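# Push protruding drive blanks fully into a free-standing rack

## Task

Every drive blank that protrudes from the rack's front must be pushed in until it bottoms out and its latch catches. The rack is loose on the table, so it may tilt only a little (more fails the task) and must finish at its original spot. A blank only counts as seated if it stays in without the robot holding it at the end.

## Robot and tools

ROBOT. One arm with a parallel two-finger gripper, mounted on a base (possibly tilted relative to the table). Joints, base outward: waist, shoulder, elbow, wrist pitch, wrist yaw, wrist roll. Ranges in rad: waist -3.054 to 3.054, shoulder 0.000 to 3.142, elbow 0.000 to 2.356, wrist pitch -1.571 to 1.571, wrist yaw -1.571 to 1.571, wrist roll -3.142 to 3.142. The fingers extend along the gripper's own +x axis and close along its y axis. end_effector_position is the midpoint between the finger pads, roughly 3 to 4 cm short of the fingertips.

FRAME. All poses use the scene frame: origin on the table surface beneath the arm base, +z up, +y to the left when facing along +x. Positions are in metres; orientations are quaternions written w first (qw, qx, qy, qz).

ROW FORMAT. Both motion tools use a row of 8 numbers: x, y, z, qw, qx, qy, qz, opening. x, y, z and the quaternion are an absolute target pose for the gripper in the scene frame, not an offset. opening runs from -1 to 1: +1 is fully open (0.088 m), the empty fingers touch near -0.80, and values below that close no further. Going from open to shut takes at least about 0.5 s. To hold an orientation, repeat the intended quaternion in every row rather than copying the reported one, which may have drifted.

execute_actions(actions). actions is a list of actions; each action is a list of up to 15 rows, one per control step of 1/30 s. If fewer than 15 rows are given, the final row is held for the remaining steps. An empty list simply returns the current state and images. An action is rejected if its target lies more than 0.6 m from the gripper's starting position along any gripper axis. If any action is malformed, or the first one fails that distance check against the latest reported state, nothing in the call runs.

move(target, speed, blocking). target is one 8-number row as above (absolute pose plus opening; the opening is sent when the move begins). The gripper follows a straight path there, rotating the shorter way. speed is the path's top speed in m/s, 0.002 to 0.5, default 0.25; rotation is capped at twice that in rad/s. The path lasts 0.5 to 10 s; if it would need longer it stops after 10 s, short of target. The path ignores obstacles, the real gripper lags and may overshoot speed, particularly with the arm nearly extended. Faster contact means a harder hit, and aiming further beyond the contact point means pressing harder. With blocking=false you get a result after 0.5 s while the arm continues; other motion calls are refused until a result shows the move ended, so use wait(0) to poll or stop to brake. The extra "move:" line reports the ending (done = settled near target; others include off_target, moving, held, fault), the distance to target, and limits: paced means the sent pose was clipped, held means a check blocked some steps (after which the arm may surge faster than speed).

wait(seconds). 0 to 10 s; the arm keeps its last command and a running move continues; returns early if the move finishes.

stop(). Brakes a running move; braking needs space, more when fast. Fingers keep moving.

zoom_image(camera, region). camera is cam_high, cam_low or cam_wrist; region is [x0, y0, x1, y1] in image pixels from the top-left, at most 504 by 504. Images are 896x504.

finished_scene(scene). Ends the current scene, given its number, after the robot holds its last command; irreversible, and the result states whether the task succeeded. Replying without a tool call ends everything.

CONTROL BEHAVIOUR. Each step the commanded pose is clipped to within 70 mm and 16 degrees of the measured pose, then solved by damped inverse kinematics, position taking priority over orientation. After an action the arm drifts at most to the last clipped pose, so long reaches need further actions. "Hand target" shows the pose currently being driven to. Joint friction can leave the gripper short or tilted, especially at long reach; tiny moves may not happen. Check position and orientation after each move and correct tilt.

RESULT LINES. State gives end_effector_position, end_effector_quat_wxyz and velocities (m/s, rad/s); reported hand position can be off, more at long reach. Joint positions/velocities list the six joints then the finger-pad gap (m). grip_measured is finger opening on the command scale; readings may be off by about 1 mm, and read up to about 3 mm (0.061) narrow when squeezing something hard. Joint torques are total drive output, non-zero even in free air. External joint torques estimate outside load per joint (including friction and held weight); multi-action calls add lines for up to 4 earlier actions; "no reading" means none. "pose unreachable" means the clearance check (which treats the base mount as part of the arm) altered or blocked a command. A camera calibration line appears when a camera's numbers change.

CAMERAS. cam_high looks down from about (0.056, 0.598, 1.328); cam_low views from the front-left side near (-0.074, -0.786, 0.395) with strong lens distortion; cam_wrist rides on the hand. Calibrations may be off by a couple of degrees and millimetres.

HAZARDS. Load limits (N m): waist 18.2, shoulder 22.5, elbow 22.4, wrist pitch 5.92, wrist yaw 5.9, wrist roll 5.54. Reaching one causes a TORQUE FAULT: a 10 s halt and the rest of the call skipped. Sustained load heats motors: MOTOR HOT from 50 °C, and at 95 °C an OVER-TEMPERATURE FAULT holds the arm; if it does not cool in 30 to 60 s, power cuts and the arm goes limp. A blocked arm keeps pushing until given a new command. Push the blanks slowly and gently so the unanchored rack neither slides nor tips; avoid slams, hard strikes and very hard pushes, and never knock anything off the table. Release contact before finishing so each blank stays latched on its own.

Each tool is called after ">>>" by a JSON object that holds its "op" and its "data", one argument or row to a line.

## Session

>>> {"op": "execute_actions", "data": {
  "actions": []
}}

Scene clock: 0.00 s.
end_effector_position=(+0.3442, +0.1277, +0.3151) grip_measured=+0.840 end_effector_quat_wxyz=(+0.598, -0.538, +0.579, +0.130) end_effector_velocity=(-0.003, -0.006, +0.002) end_effector_angular_velocity=(-0.032, +0.012, -0.002)
Joint positions: [ 0.337  1.447  1.276 -1.001  0.37  -0.581  0.08 ]
Joint velocities: [-0.002 -0.002 -0.002 -0.022  0.022 -0.007 -0.   ]
Joint torques (N m, as the arm reports them, + toward a larger angle): no reading
External joint torques (N m, as the arm's controller estimates them; a push from outside toward a larger angle lowers the number): no reading
Motor temperatures (°C, as the motors report them): [23 22 19 23 22 21]
Heat: hottest waist 23 °C (+0.0 °C/min).
Hand target: +0.344, +0.128, +0.315; +0.598, -0.538, +0.579, +0.130

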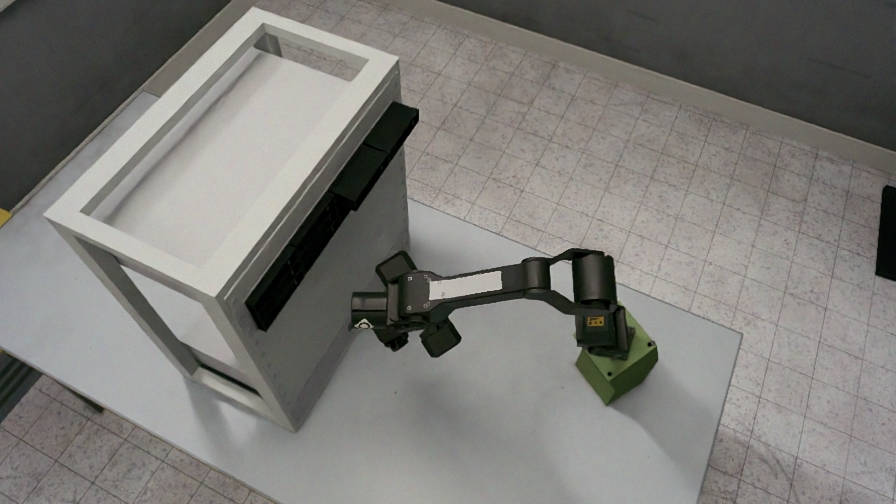

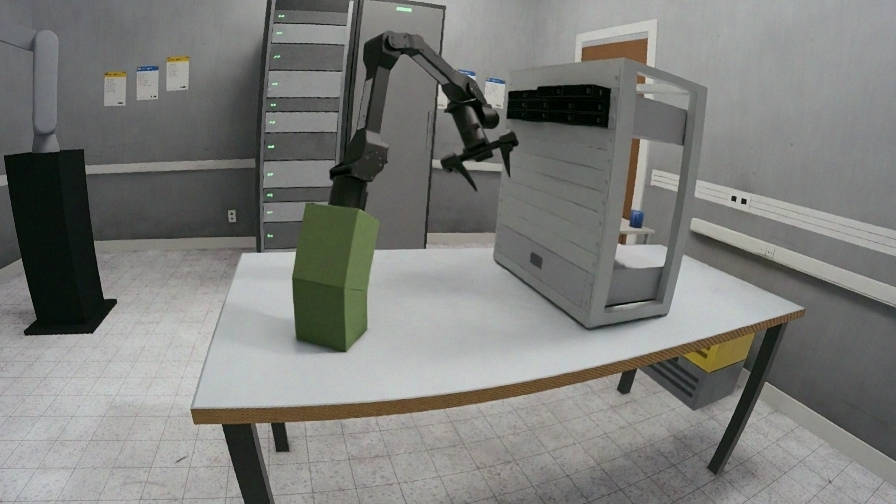

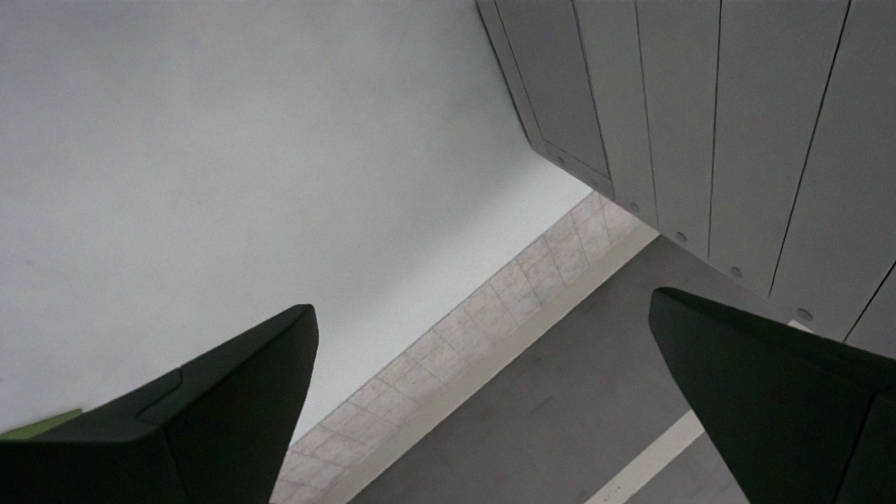

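>>> {"op": "zoom_image", "data": {
  "camera": "cam_high",
  "region": [200, 60, 460, 350]
}}

>>> {"op": "zoom_image", "data": {
  "camera": "cam_low",
  "region": [490, 50, 650, 150]
}}

Region (200, 60, 460, 350) of cam_high's 896x504 image, scaled by 1.738, with more detail than that image has; it fills the left 452 columns of this view, and the rest is white.

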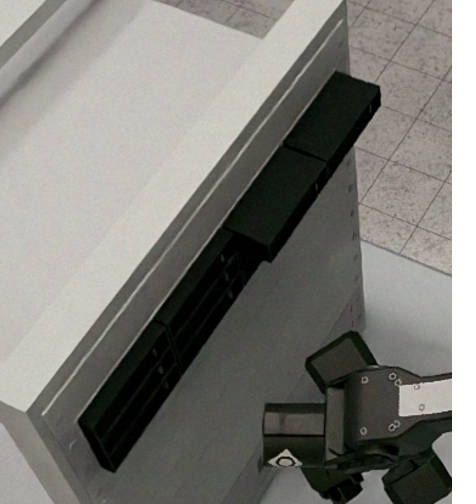

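Region (490, 50, 650, 150) of cam_low's 896x504 image, scaled by 3.150, with more detail than that image has; it fills the top 315 rows of this view, and the rest is white.

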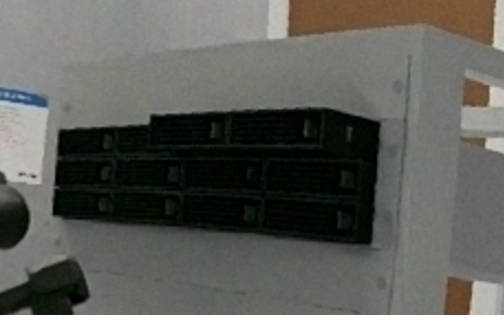

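>>> {"op": "move", "data": {
  "target": [0.33,0.05,0.477,1,0,0,0,-1],
  "speed": 0.3
}}

Scene clock: 4.13 s.
end_effector_position=(+0.3296, +0.0538, +0.4814) grip_measured=-0.795 end_effector_quat_wxyz=(+1.000, -0.010, -0.002, +0.010) end_effector_velocity=(-0.001, +0.000, -0.001) end_effector_angular_velocity=(+0.006, +0.000, +0.005)
Joint positions: [-0.4    0.646  0.433  0.443 -0.29   0.381  0.   ]
Joint velocities: [-0.002 -0.002 -0.007  0.007 -0.007  0.007 -0.   ]
Joint torques (N m, as the arm reports them, + toward a larger angle): [-0.92 -1.89  4.71  1.68  0.43  0.22]
External joint torques (N m, as the arm's controller estimates them; a push from outside toward a larger angle lowers the number): [-0.3  -0.44 -2.12  0.06  0.15  0.21]
Motor temperatures (°C, as the motors report them): [23 23 20 23 22 21]
Heat: hottest waist 23 °C (+0.0 °C/min).
Hand target: +0.329, +0.051, +0.477; +1.000, -0.005, +0.001, +0.004
Off the commanded pose: 0.006 m, 2 deg.
move: done
camera_calibration (this result's frames):
cam_wrist: T_world_to_cam=[[0.00831518, -0.998614, -0.051963, 0.0917264], [-0.36016, 0.0454864, -0.931781, 0.589305], [0.932853, 0.0264629, -0.359283, -0.0598279], [0, 0, 0, 1]] pos_world=[0.267292, 0.0663772, 0.532374]

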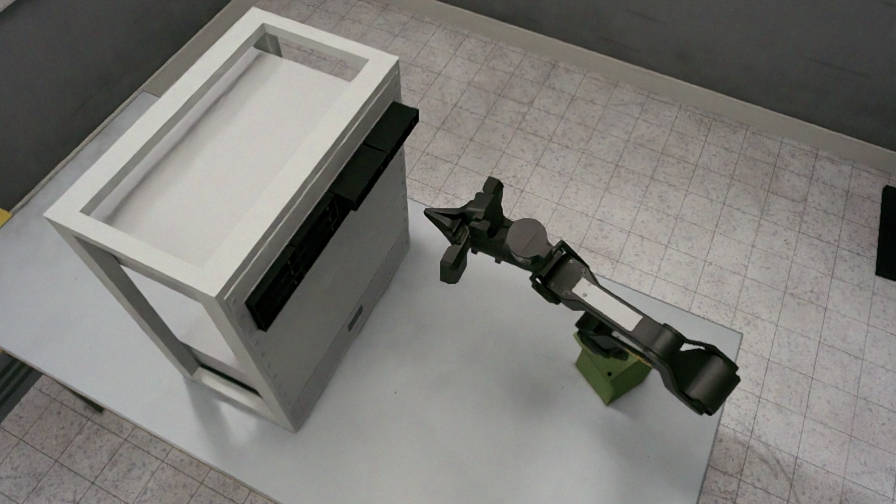

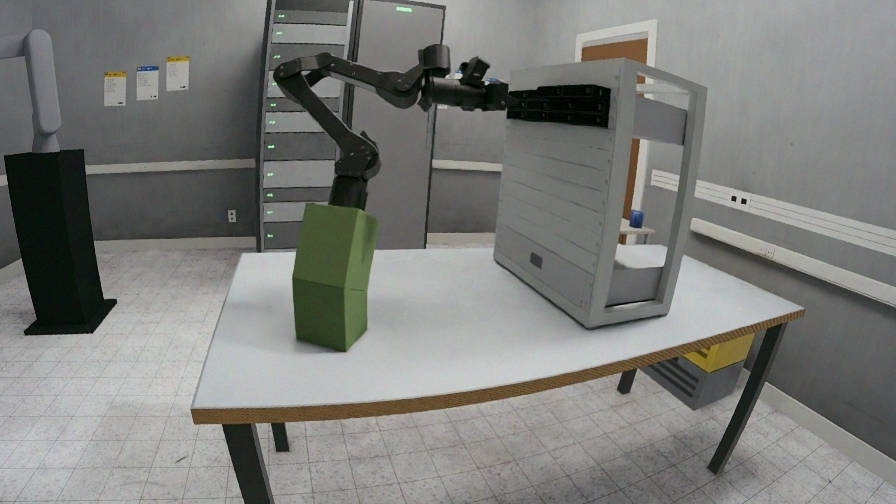

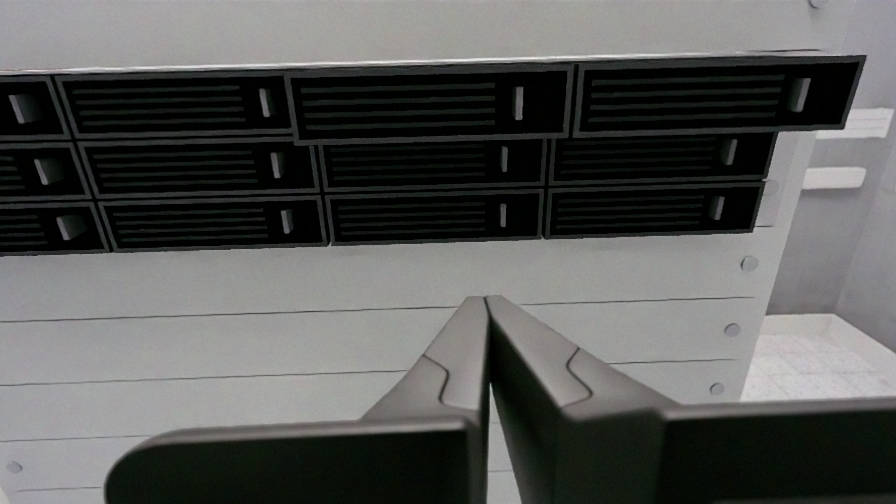

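>>> {"op": "move", "data": {
  "target": [0.39,0.062,0.515,1,0,0,0,-1]
}}

Scene clock: 5.23 s.
end_effector_position=(+0.3873, +0.0623, +0.5155) grip_measured=-0.795 end_effector_quat_wxyz=(+1.000, -0.001, -0.002, +0.002) end_effector_velocity=(+0.001, +0.001, -0.003) end_effector_angular_velocity=(+0.010, +0.023, +0.012)
Joint positions: [-0.328  0.905  0.688  0.436 -0.206  0.382  0.   ]
Joint velocities: [-0.002  0.002  0.007 -0.022 -0.022  0.007 -0.   ]
Joint torques (N m, as the arm reports them, + toward a larger angle): [-0.97 -2.37  6.78  1.4   0.36  0.04]
External joint torques (N m, as the arm's controller estimates them; a push from outside toward a larger angle lowers the number): [ 0.19  0.71  0.01 -0.24  0.09  0.03]
Motor temperatures (°C, as the motors report them): [23 23 20 23 22 21]
Heat: hottest waist 23 °C (+0.0 °C/min).
Hand target: +0.390, +0.062, +0.515; +1.000, +0.000, -0.000, -0.000
Off the commanded pose: 0.003 m, 0 deg.
move: done
camera_calibration (this result's frames):
cam_wrist: T_world_to_cam=[[-0.00739798, -0.997471, -0.070693, 0.117193], [-0.359076, 0.0686298, -0.930782, 0.639135], [0.933279, 0.0184983, -0.358676, -0.101673], [0, 0, 0, 1]] pos_world=[0.325254, 0.074914, 0.566712]

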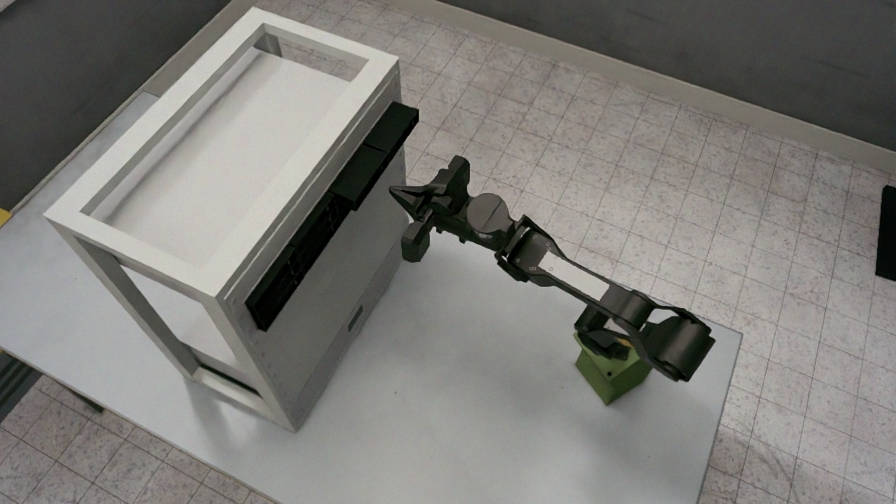

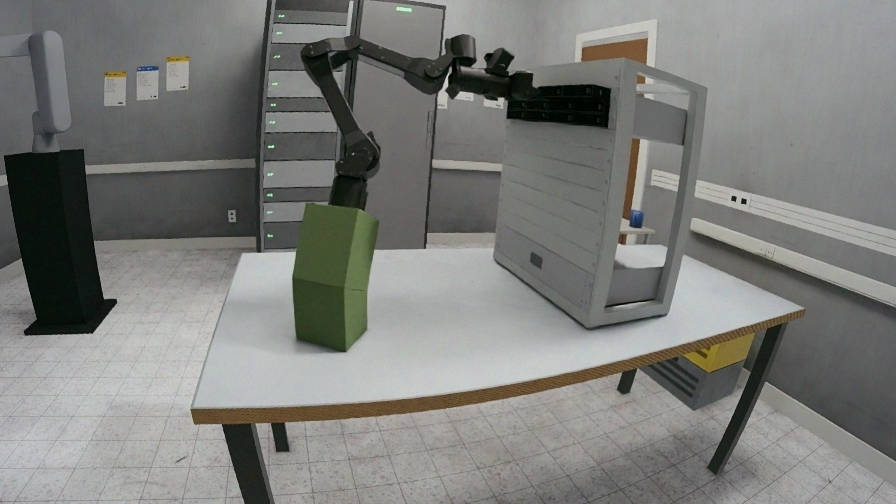

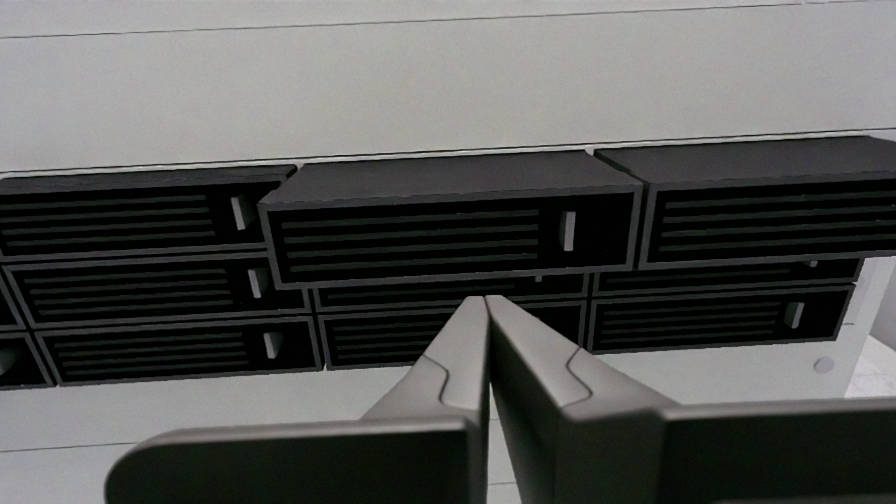

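>>> {"op": "move", "data": {
  "target": [0.40,0.066,0.524,1,0,0,0,-1]
}}

>>> {"op": "move", "data": {
  "target": [0.44,0.066,0.524,1,0,0,0,-1],
  "speed": 0.03
}}

Scene clock: 9.20 s.
end_effector_position=(+0.3973, +0.0663, +0.5244) grip_measured=-0.795 end_effector_quat_wxyz=(+1.000, +0.000, -0.002, +0.002) end_effector_velocity=(+0.001, -0.000, -0.001) end_effector_angular_velocity=(-0.021, +0.009, +0.002)
Joint positions: [-0.315  0.941  0.747  0.413 -0.193  0.382  0.   ]
Joint velocities: [-0.002  0.002  0.002 -0.007 -0.007 -0.022 -0.   ]
Joint torques (N m, as the arm reports them, + toward a larger angle): [-1.1  -2.31  7.11  1.39  0.39 -0.07]
External joint torques (N m, as the arm's controller estimates them; a push from outside toward a larger angle lowers the number): [ 0.12  1.07  0.29 -0.26  0.12 -0.07]
Motor temperatures (°C, as the motors report them): [23 23 21 23 22 21]
Heat: hottest waist 23 °C (+0.0 °C/min).
Hand target: +0.400, +0.066, +0.524; +1.000, +0.000, -0.000, -0.000
Off the commanded pose: 0.003 m, 0 deg.
move: done
camera_calibration (this result's frames):
cam_wrist: T_world_to_cam=[[-0.00724343, -0.997266, -0.0735345, 0.123264], [-0.358959, 0.0712284, -0.930632, 0.650396], [0.933325, 0.0196549, -0.358494, -0.108072], [0, 0, 0, 1]] pos_world=[0.335225, 0.0787242, 0.5756]

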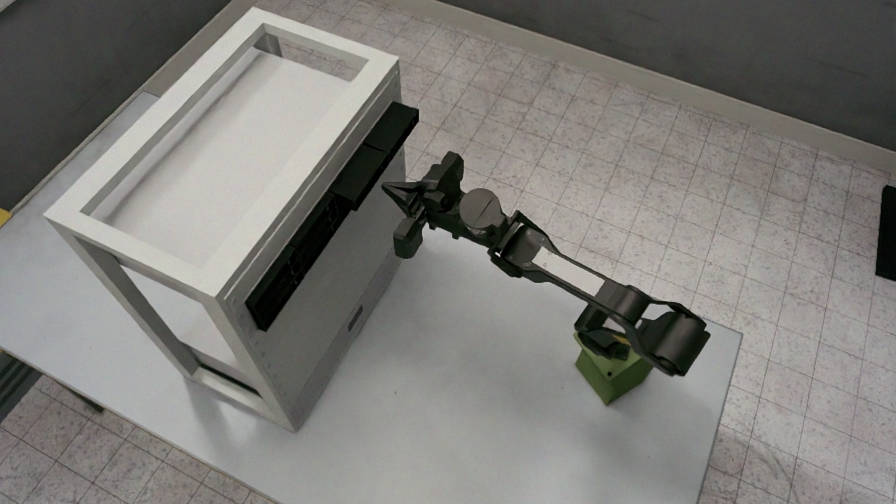

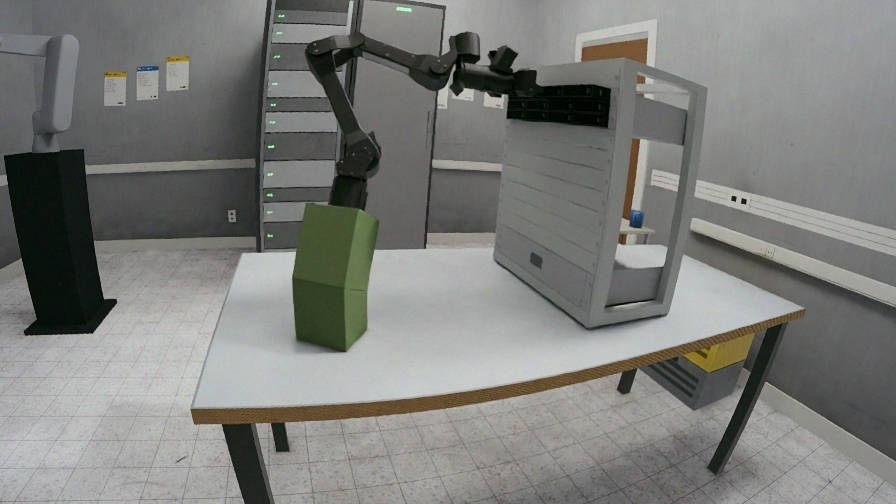

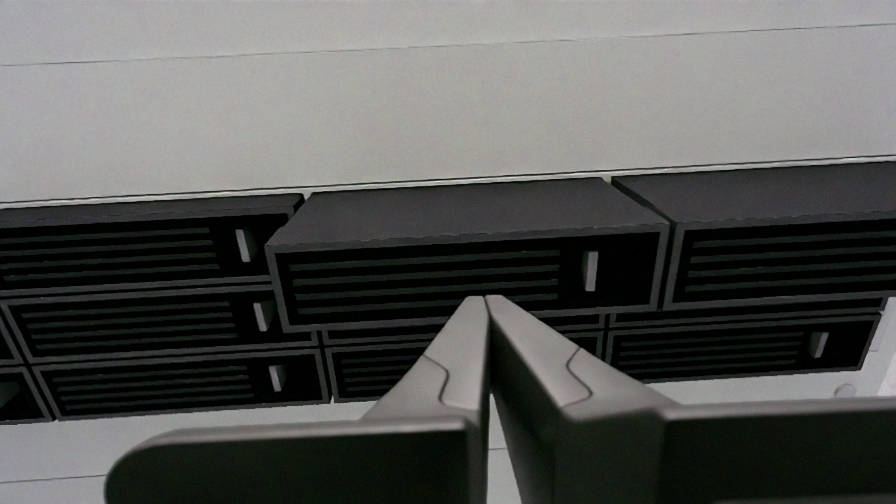

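Scene clock: 10.93 s.
end_effector_position=(+0.4360, +0.0665, +0.5250) grip_measured=-0.795 end_effector_quat_wxyz=(+1.000, +0.003, -0.001, +0.002) end_effector_velocity=(+0.001, +0.002, +0.004) end_effector_angular_velocity=(-0.010, -0.009, +0.009)
Joint positions: [-0.282  1.104  0.858  0.462 -0.162  0.38   0.   ]
Joint velocities: [-0.002  0.002  0.007  0.007 -0.007 -0.007  0.   ]
Joint torques (N m, as the arm reports them, + toward a larger angle): [-1.48 -3.21  7.16  1.76  0.4  -0.22]
External joint torques (N m, as the arm's controller estimates them; a push from outside toward a larger angle lowers the number): [ 0.11  1.43  0.24  0.06  0.14 -0.23]
Motor temperatures (°C, as the motors report them): [23 23 21 24 22 21]
Heat: hottest wrist pitch 24 °C (+5.5 °C/min).
Hand target: +0.440, +0.066, +0.524; +1.000, +0.000, -0.000, +0.000
Off the commanded pose: 0.004 m, 0 deg.
move: done
camera_calibration (this result's frames):
cam_wrist: T_world_to_cam=[[-0.00748724, -0.996833, -0.0791736, 0.12683], [-0.361068, 0.0765293, -0.929394, 0.664764], [0.932509, 0.0216285, -0.360498, -0.142699], [0, 0, 0, 1]] pos_world=[0.374043, 0.0786407, 0.576427]

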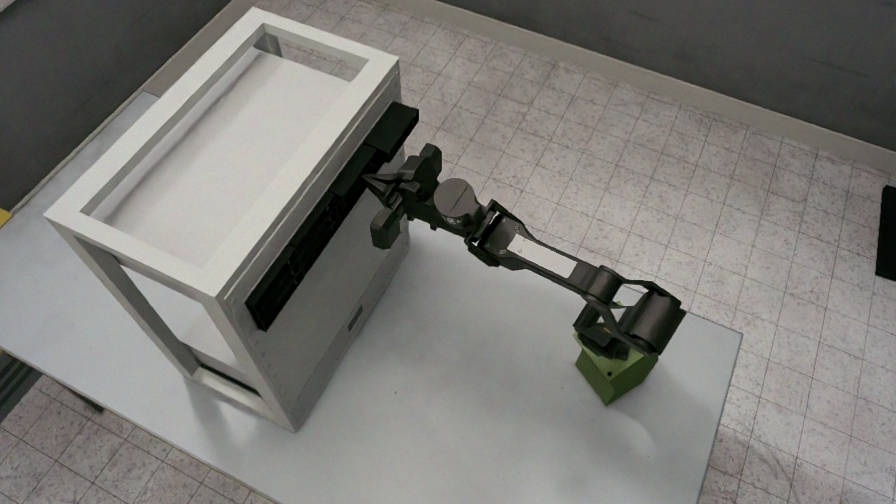

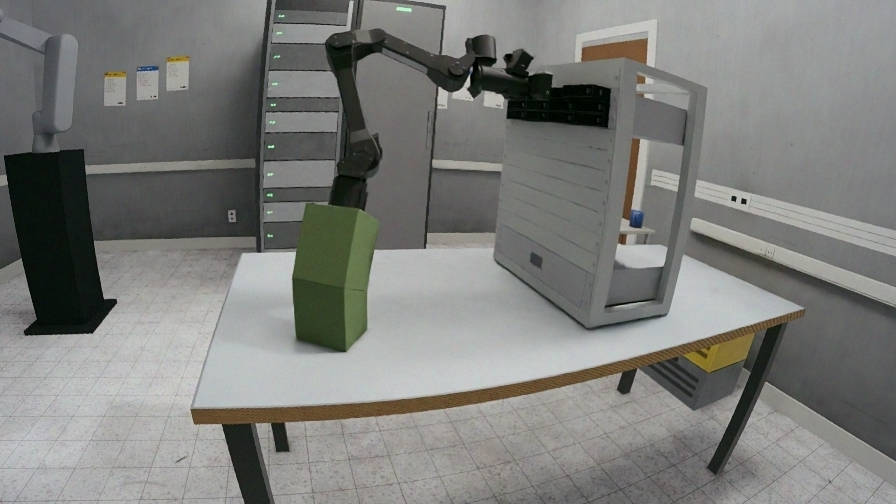

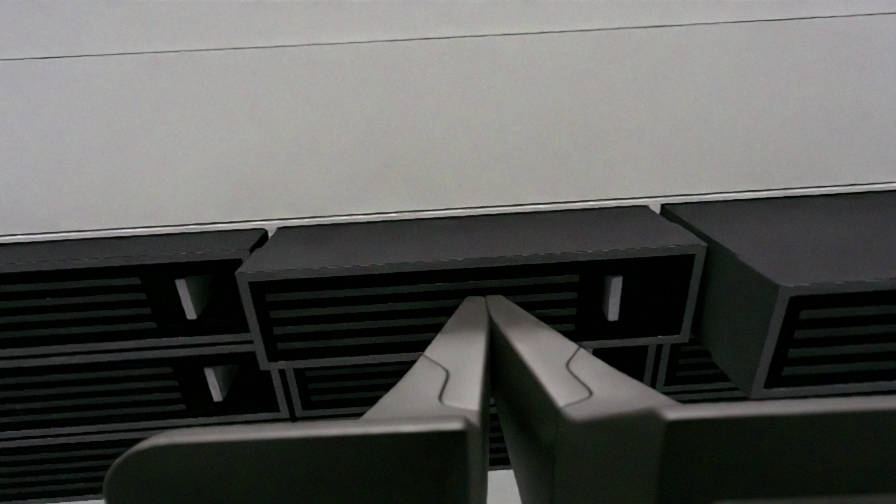

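>>> {"op": "move", "data": {
  "target": [0.457,0.066,0.524,1,0,0,0,-1],
  "speed": 0.02
}}

Scene clock: 12.30 s.
end_effector_position=(+0.4507, +0.0666, +0.5252) grip_measured=-0.795 end_effector_quat_wxyz=(+1.000, +0.003, -0.001, +0.002) end_effector_velocity=(+0.000, -0.003, -0.003) end_effector_angular_velocity=(+0.009, +0.008, -0.013)
Joint positions: [-0.273  1.164  0.904  0.476 -0.152  0.378  0.   ]
Joint velocities: [-0.002  0.002 -0.002 -0.007  0.007  0.007 -0.   ]
Joint torques (N m, as the arm reports them, + toward a larger angle): [-1.4  -2.47  7.82  1.89  0.47 -0.16]
External joint torques (N m, as the arm's controller estimates them; a push from outside toward a larger angle lowers the number): [ 0.36  2.44  1.04  0.23  0.21 -0.17]
Motor temperatures (°C, as the motors report them): [23 23 21 24 22 21]
Heat: hottest wrist pitch 24 °C (+4.9 °C/min).
Hand target: +0.457, +0.066, +0.524; +1.000, +0.000, +0.000, +0.000
Off the commanded pose: 0.006 m, 0 deg.
move: done
camera_calibration (this result's frames):
cam_wrist: T_world_to_cam=[[-0.00720735, -0.996879, -0.0786091, 0.1266], [-0.360849, 0.0759072, -0.92953, 0.670222], [0.932596, 0.0216666, -0.36027, -0.15653], [0, 0, 0, 1]] pos_world=[0.388741, 0.0787213, 0.57655]

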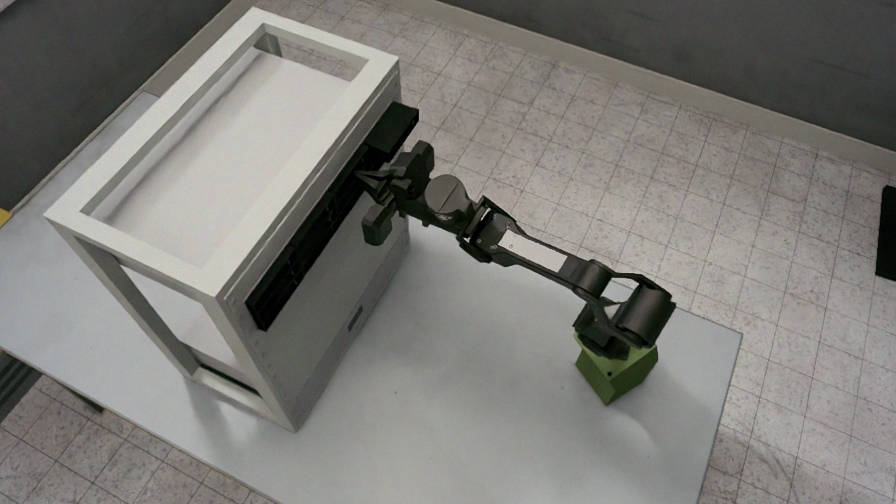

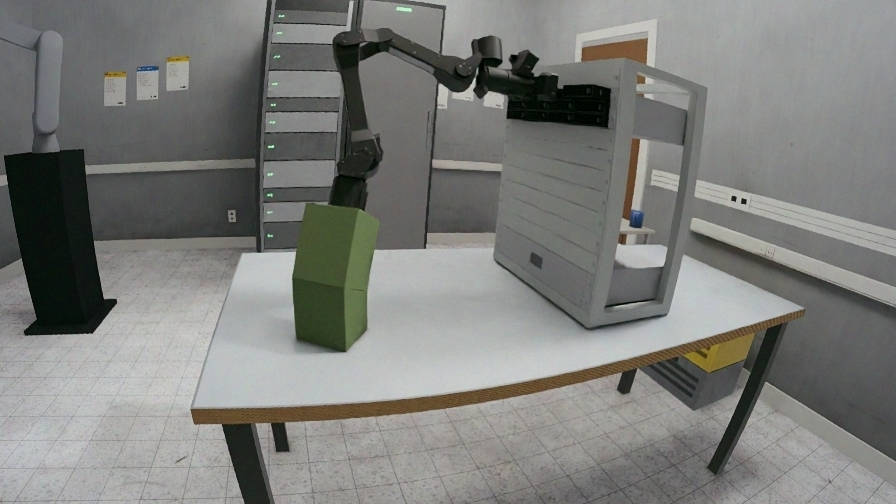

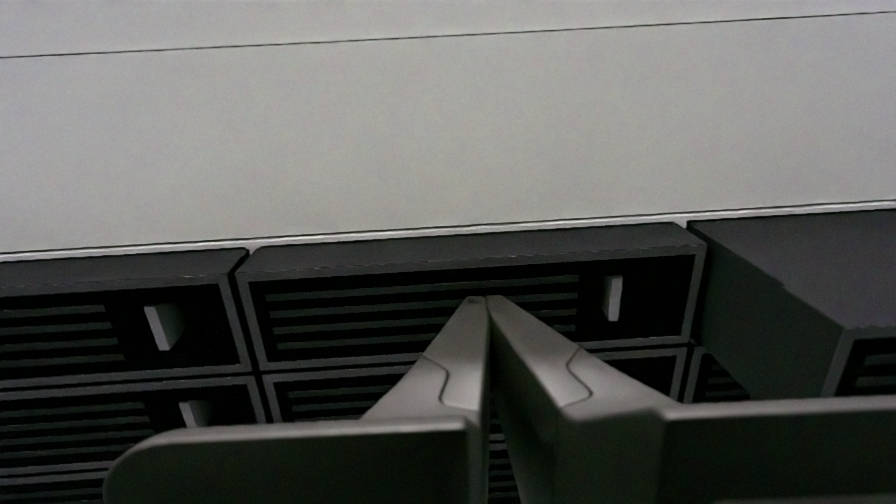

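A couple mm remain.

>>> {"op": "move", "data": {
  "target": [0.464,0.066,0.523,1,0,0,0,-1],
  "speed": 0.015
}}

Scene clock: 13.53 s.
end_effector_position=(+0.4529, +0.0660, +0.5240) grip_measured=-0.795 end_effector_quat_wxyz=(+1.000, +0.003, -0.001, +0.001) end_effector_velocity=(-0.001, -0.000, -0.002) end_effector_angular_velocity=(-0.007, +0.009, +0.002)
Joint positions: [-0.271  1.173  0.908  0.48  -0.15   0.376  0.   ]
Joint velocities: [-0.002 -0.002 -0.002 -0.007 -0.007 -0.007 -0.   ]
Joint torques (N m, as the arm reports them, + toward a larger angle): [-0.99 -0.12  9.44  2.24  0.54 -0.21]
External joint torques (N m, as the arm's controller estimates them; a push from outside toward a larger angle lowers the number): [ 0.77  5.02  2.57  0.54  0.29 -0.21]
Motor temperatures (°C, as the motors report them): [23 23 21 24 22 21]
Heat: hottest wrist pitch 24 °C (+4.4 °C/min).
Hand target: +0.463, +0.066, +0.523; +1.000, +0.000, +0.000, +0.000
Off the commanded pose: 0.011 m, 0 deg.
move: off_target
camera_calibration (this result's frames):
cam_wrist: T_world_to_cam=[[-0.00890493, -0.996913, -0.0780108, 0.126365], [-0.361589, 0.075945, -0.929239, 0.670103], [0.932295, 0.0199331, -0.361149, -0.158239], [0, 0, 0, 1]] pos_world=[0.390953, 0.0782379, 0.575396]

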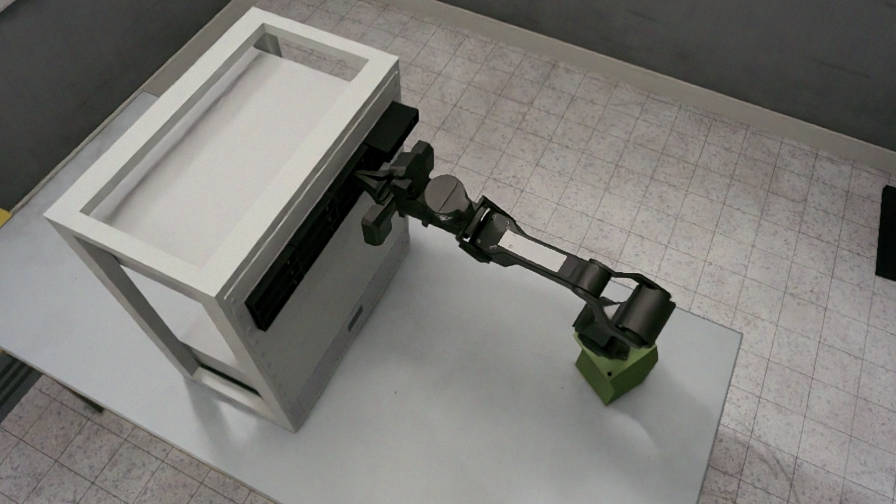

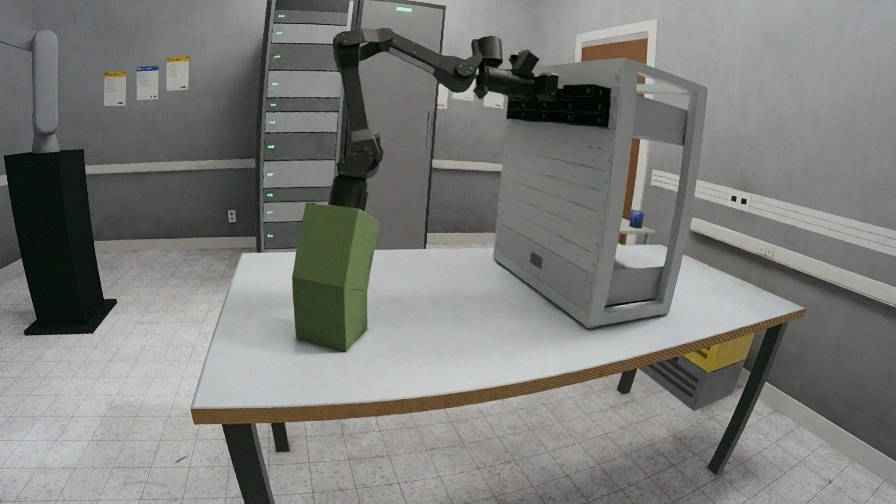

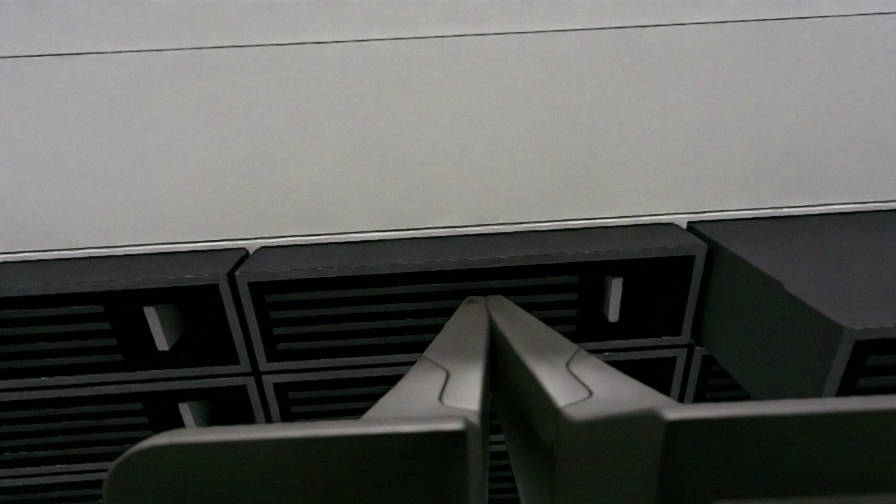

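>>> {"op": "move", "data": {
  "target": [0.470,0.066,0.522,1,0,0,0,-1],
  "speed": 0.015
}}

>>> {"op": "zoom_image", "data": {
  "camera": "cam_wrist",
  "region": [130, 200, 430, 420]
}}

Scene clock: 15.00 s.
end_effector_position=(+0.4543, +0.0655, +0.5232) grip_measured=-0.795 end_effector_quat_wxyz=(+1.000, +0.002, -0.001, +0.000) end_effector_velocity=(-0.001, -0.000, -0.002) end_effector_angular_velocity=(+0.008, +0.009, +0.002)
Joint positions: [-0.269  1.18   0.909  0.484 -0.146  0.376  0.   ]
Joint velocities: [-0.002 -0.002 -0.002 -0.007 -0.007  0.007 -0.   ]
Joint torques (N m, as the arm reports them, + toward a larger angle): [-0.8   2.02 10.72  2.46  0.59 -0.25]
External joint torques (N m, as the arm's controller estimates them; a push from outside toward a larger angle lowers the number): [ 0.96  7.14  3.88  0.78  0.34 -0.26]
Motor temperatures (°C, as the motors report them): [23 23 22 24 22 21]
Heat: hottest wrist pitch 24 °C (+4.0 °C/min).
Hand target: +0.469, +0.066, +0.521; +1.000, +0.000, +0.000, -0.000
Off the commanded pose: 0.016 m, 0 deg.
move: off_target
camera_calibration (this result's frames):
cam_wrist: T_world_to_cam=[[-0.0107982, -0.996924, -0.0776333, 0.126529], [-0.361073, 0.076287, -0.929412, 0.669773], [0.932475, 0.0179953, -0.360786, -0.160005], [0, 0, 0, 1]] pos_world=[0.392404, 0.0779239, 0.57459]

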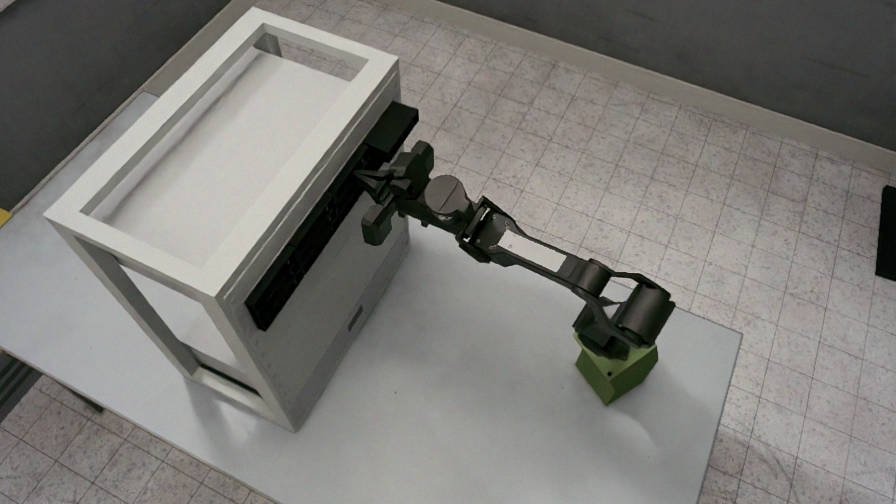

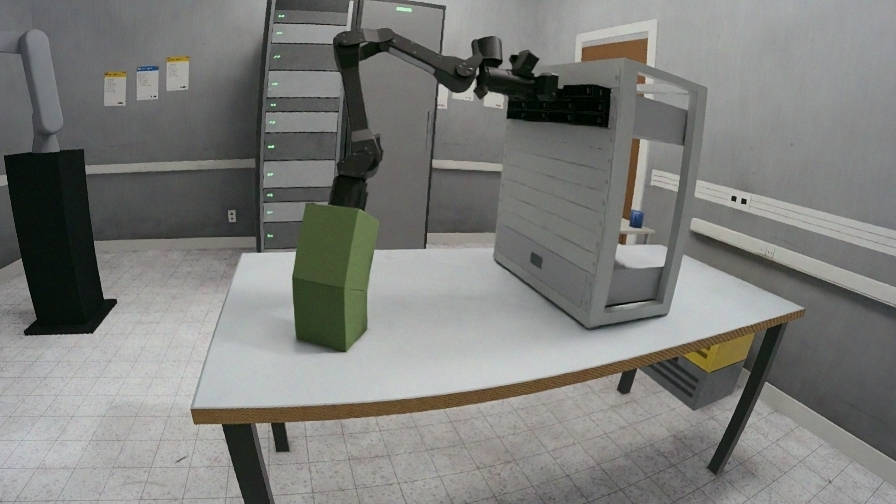

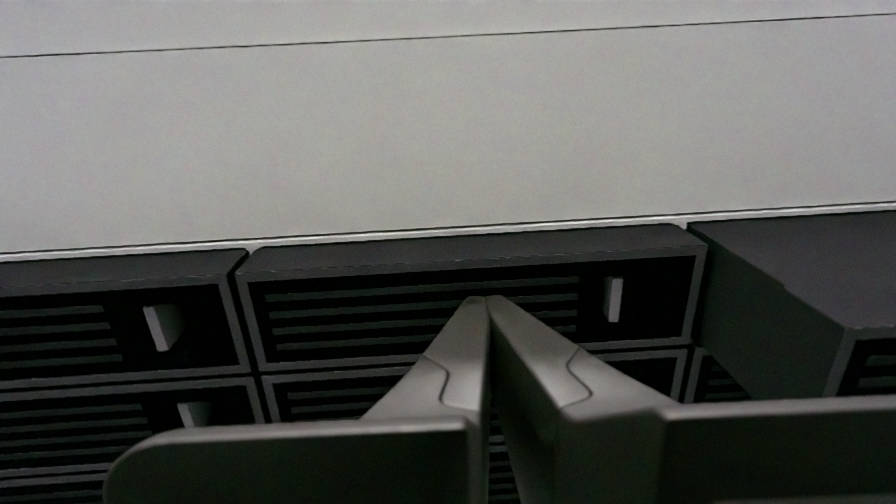

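Region (130, 200, 430, 420) of cam_wrist's 896x504 image, scaled by 1.680, with more detail than that image has; it fills the top 370 rows of this view, and the rest is white.

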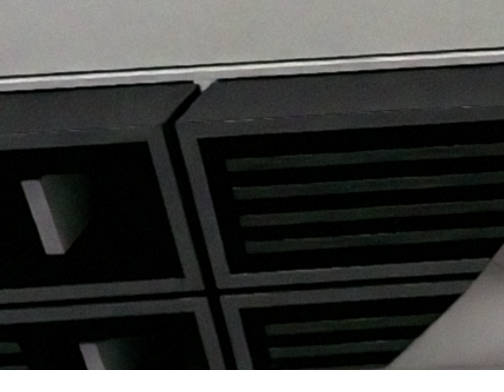

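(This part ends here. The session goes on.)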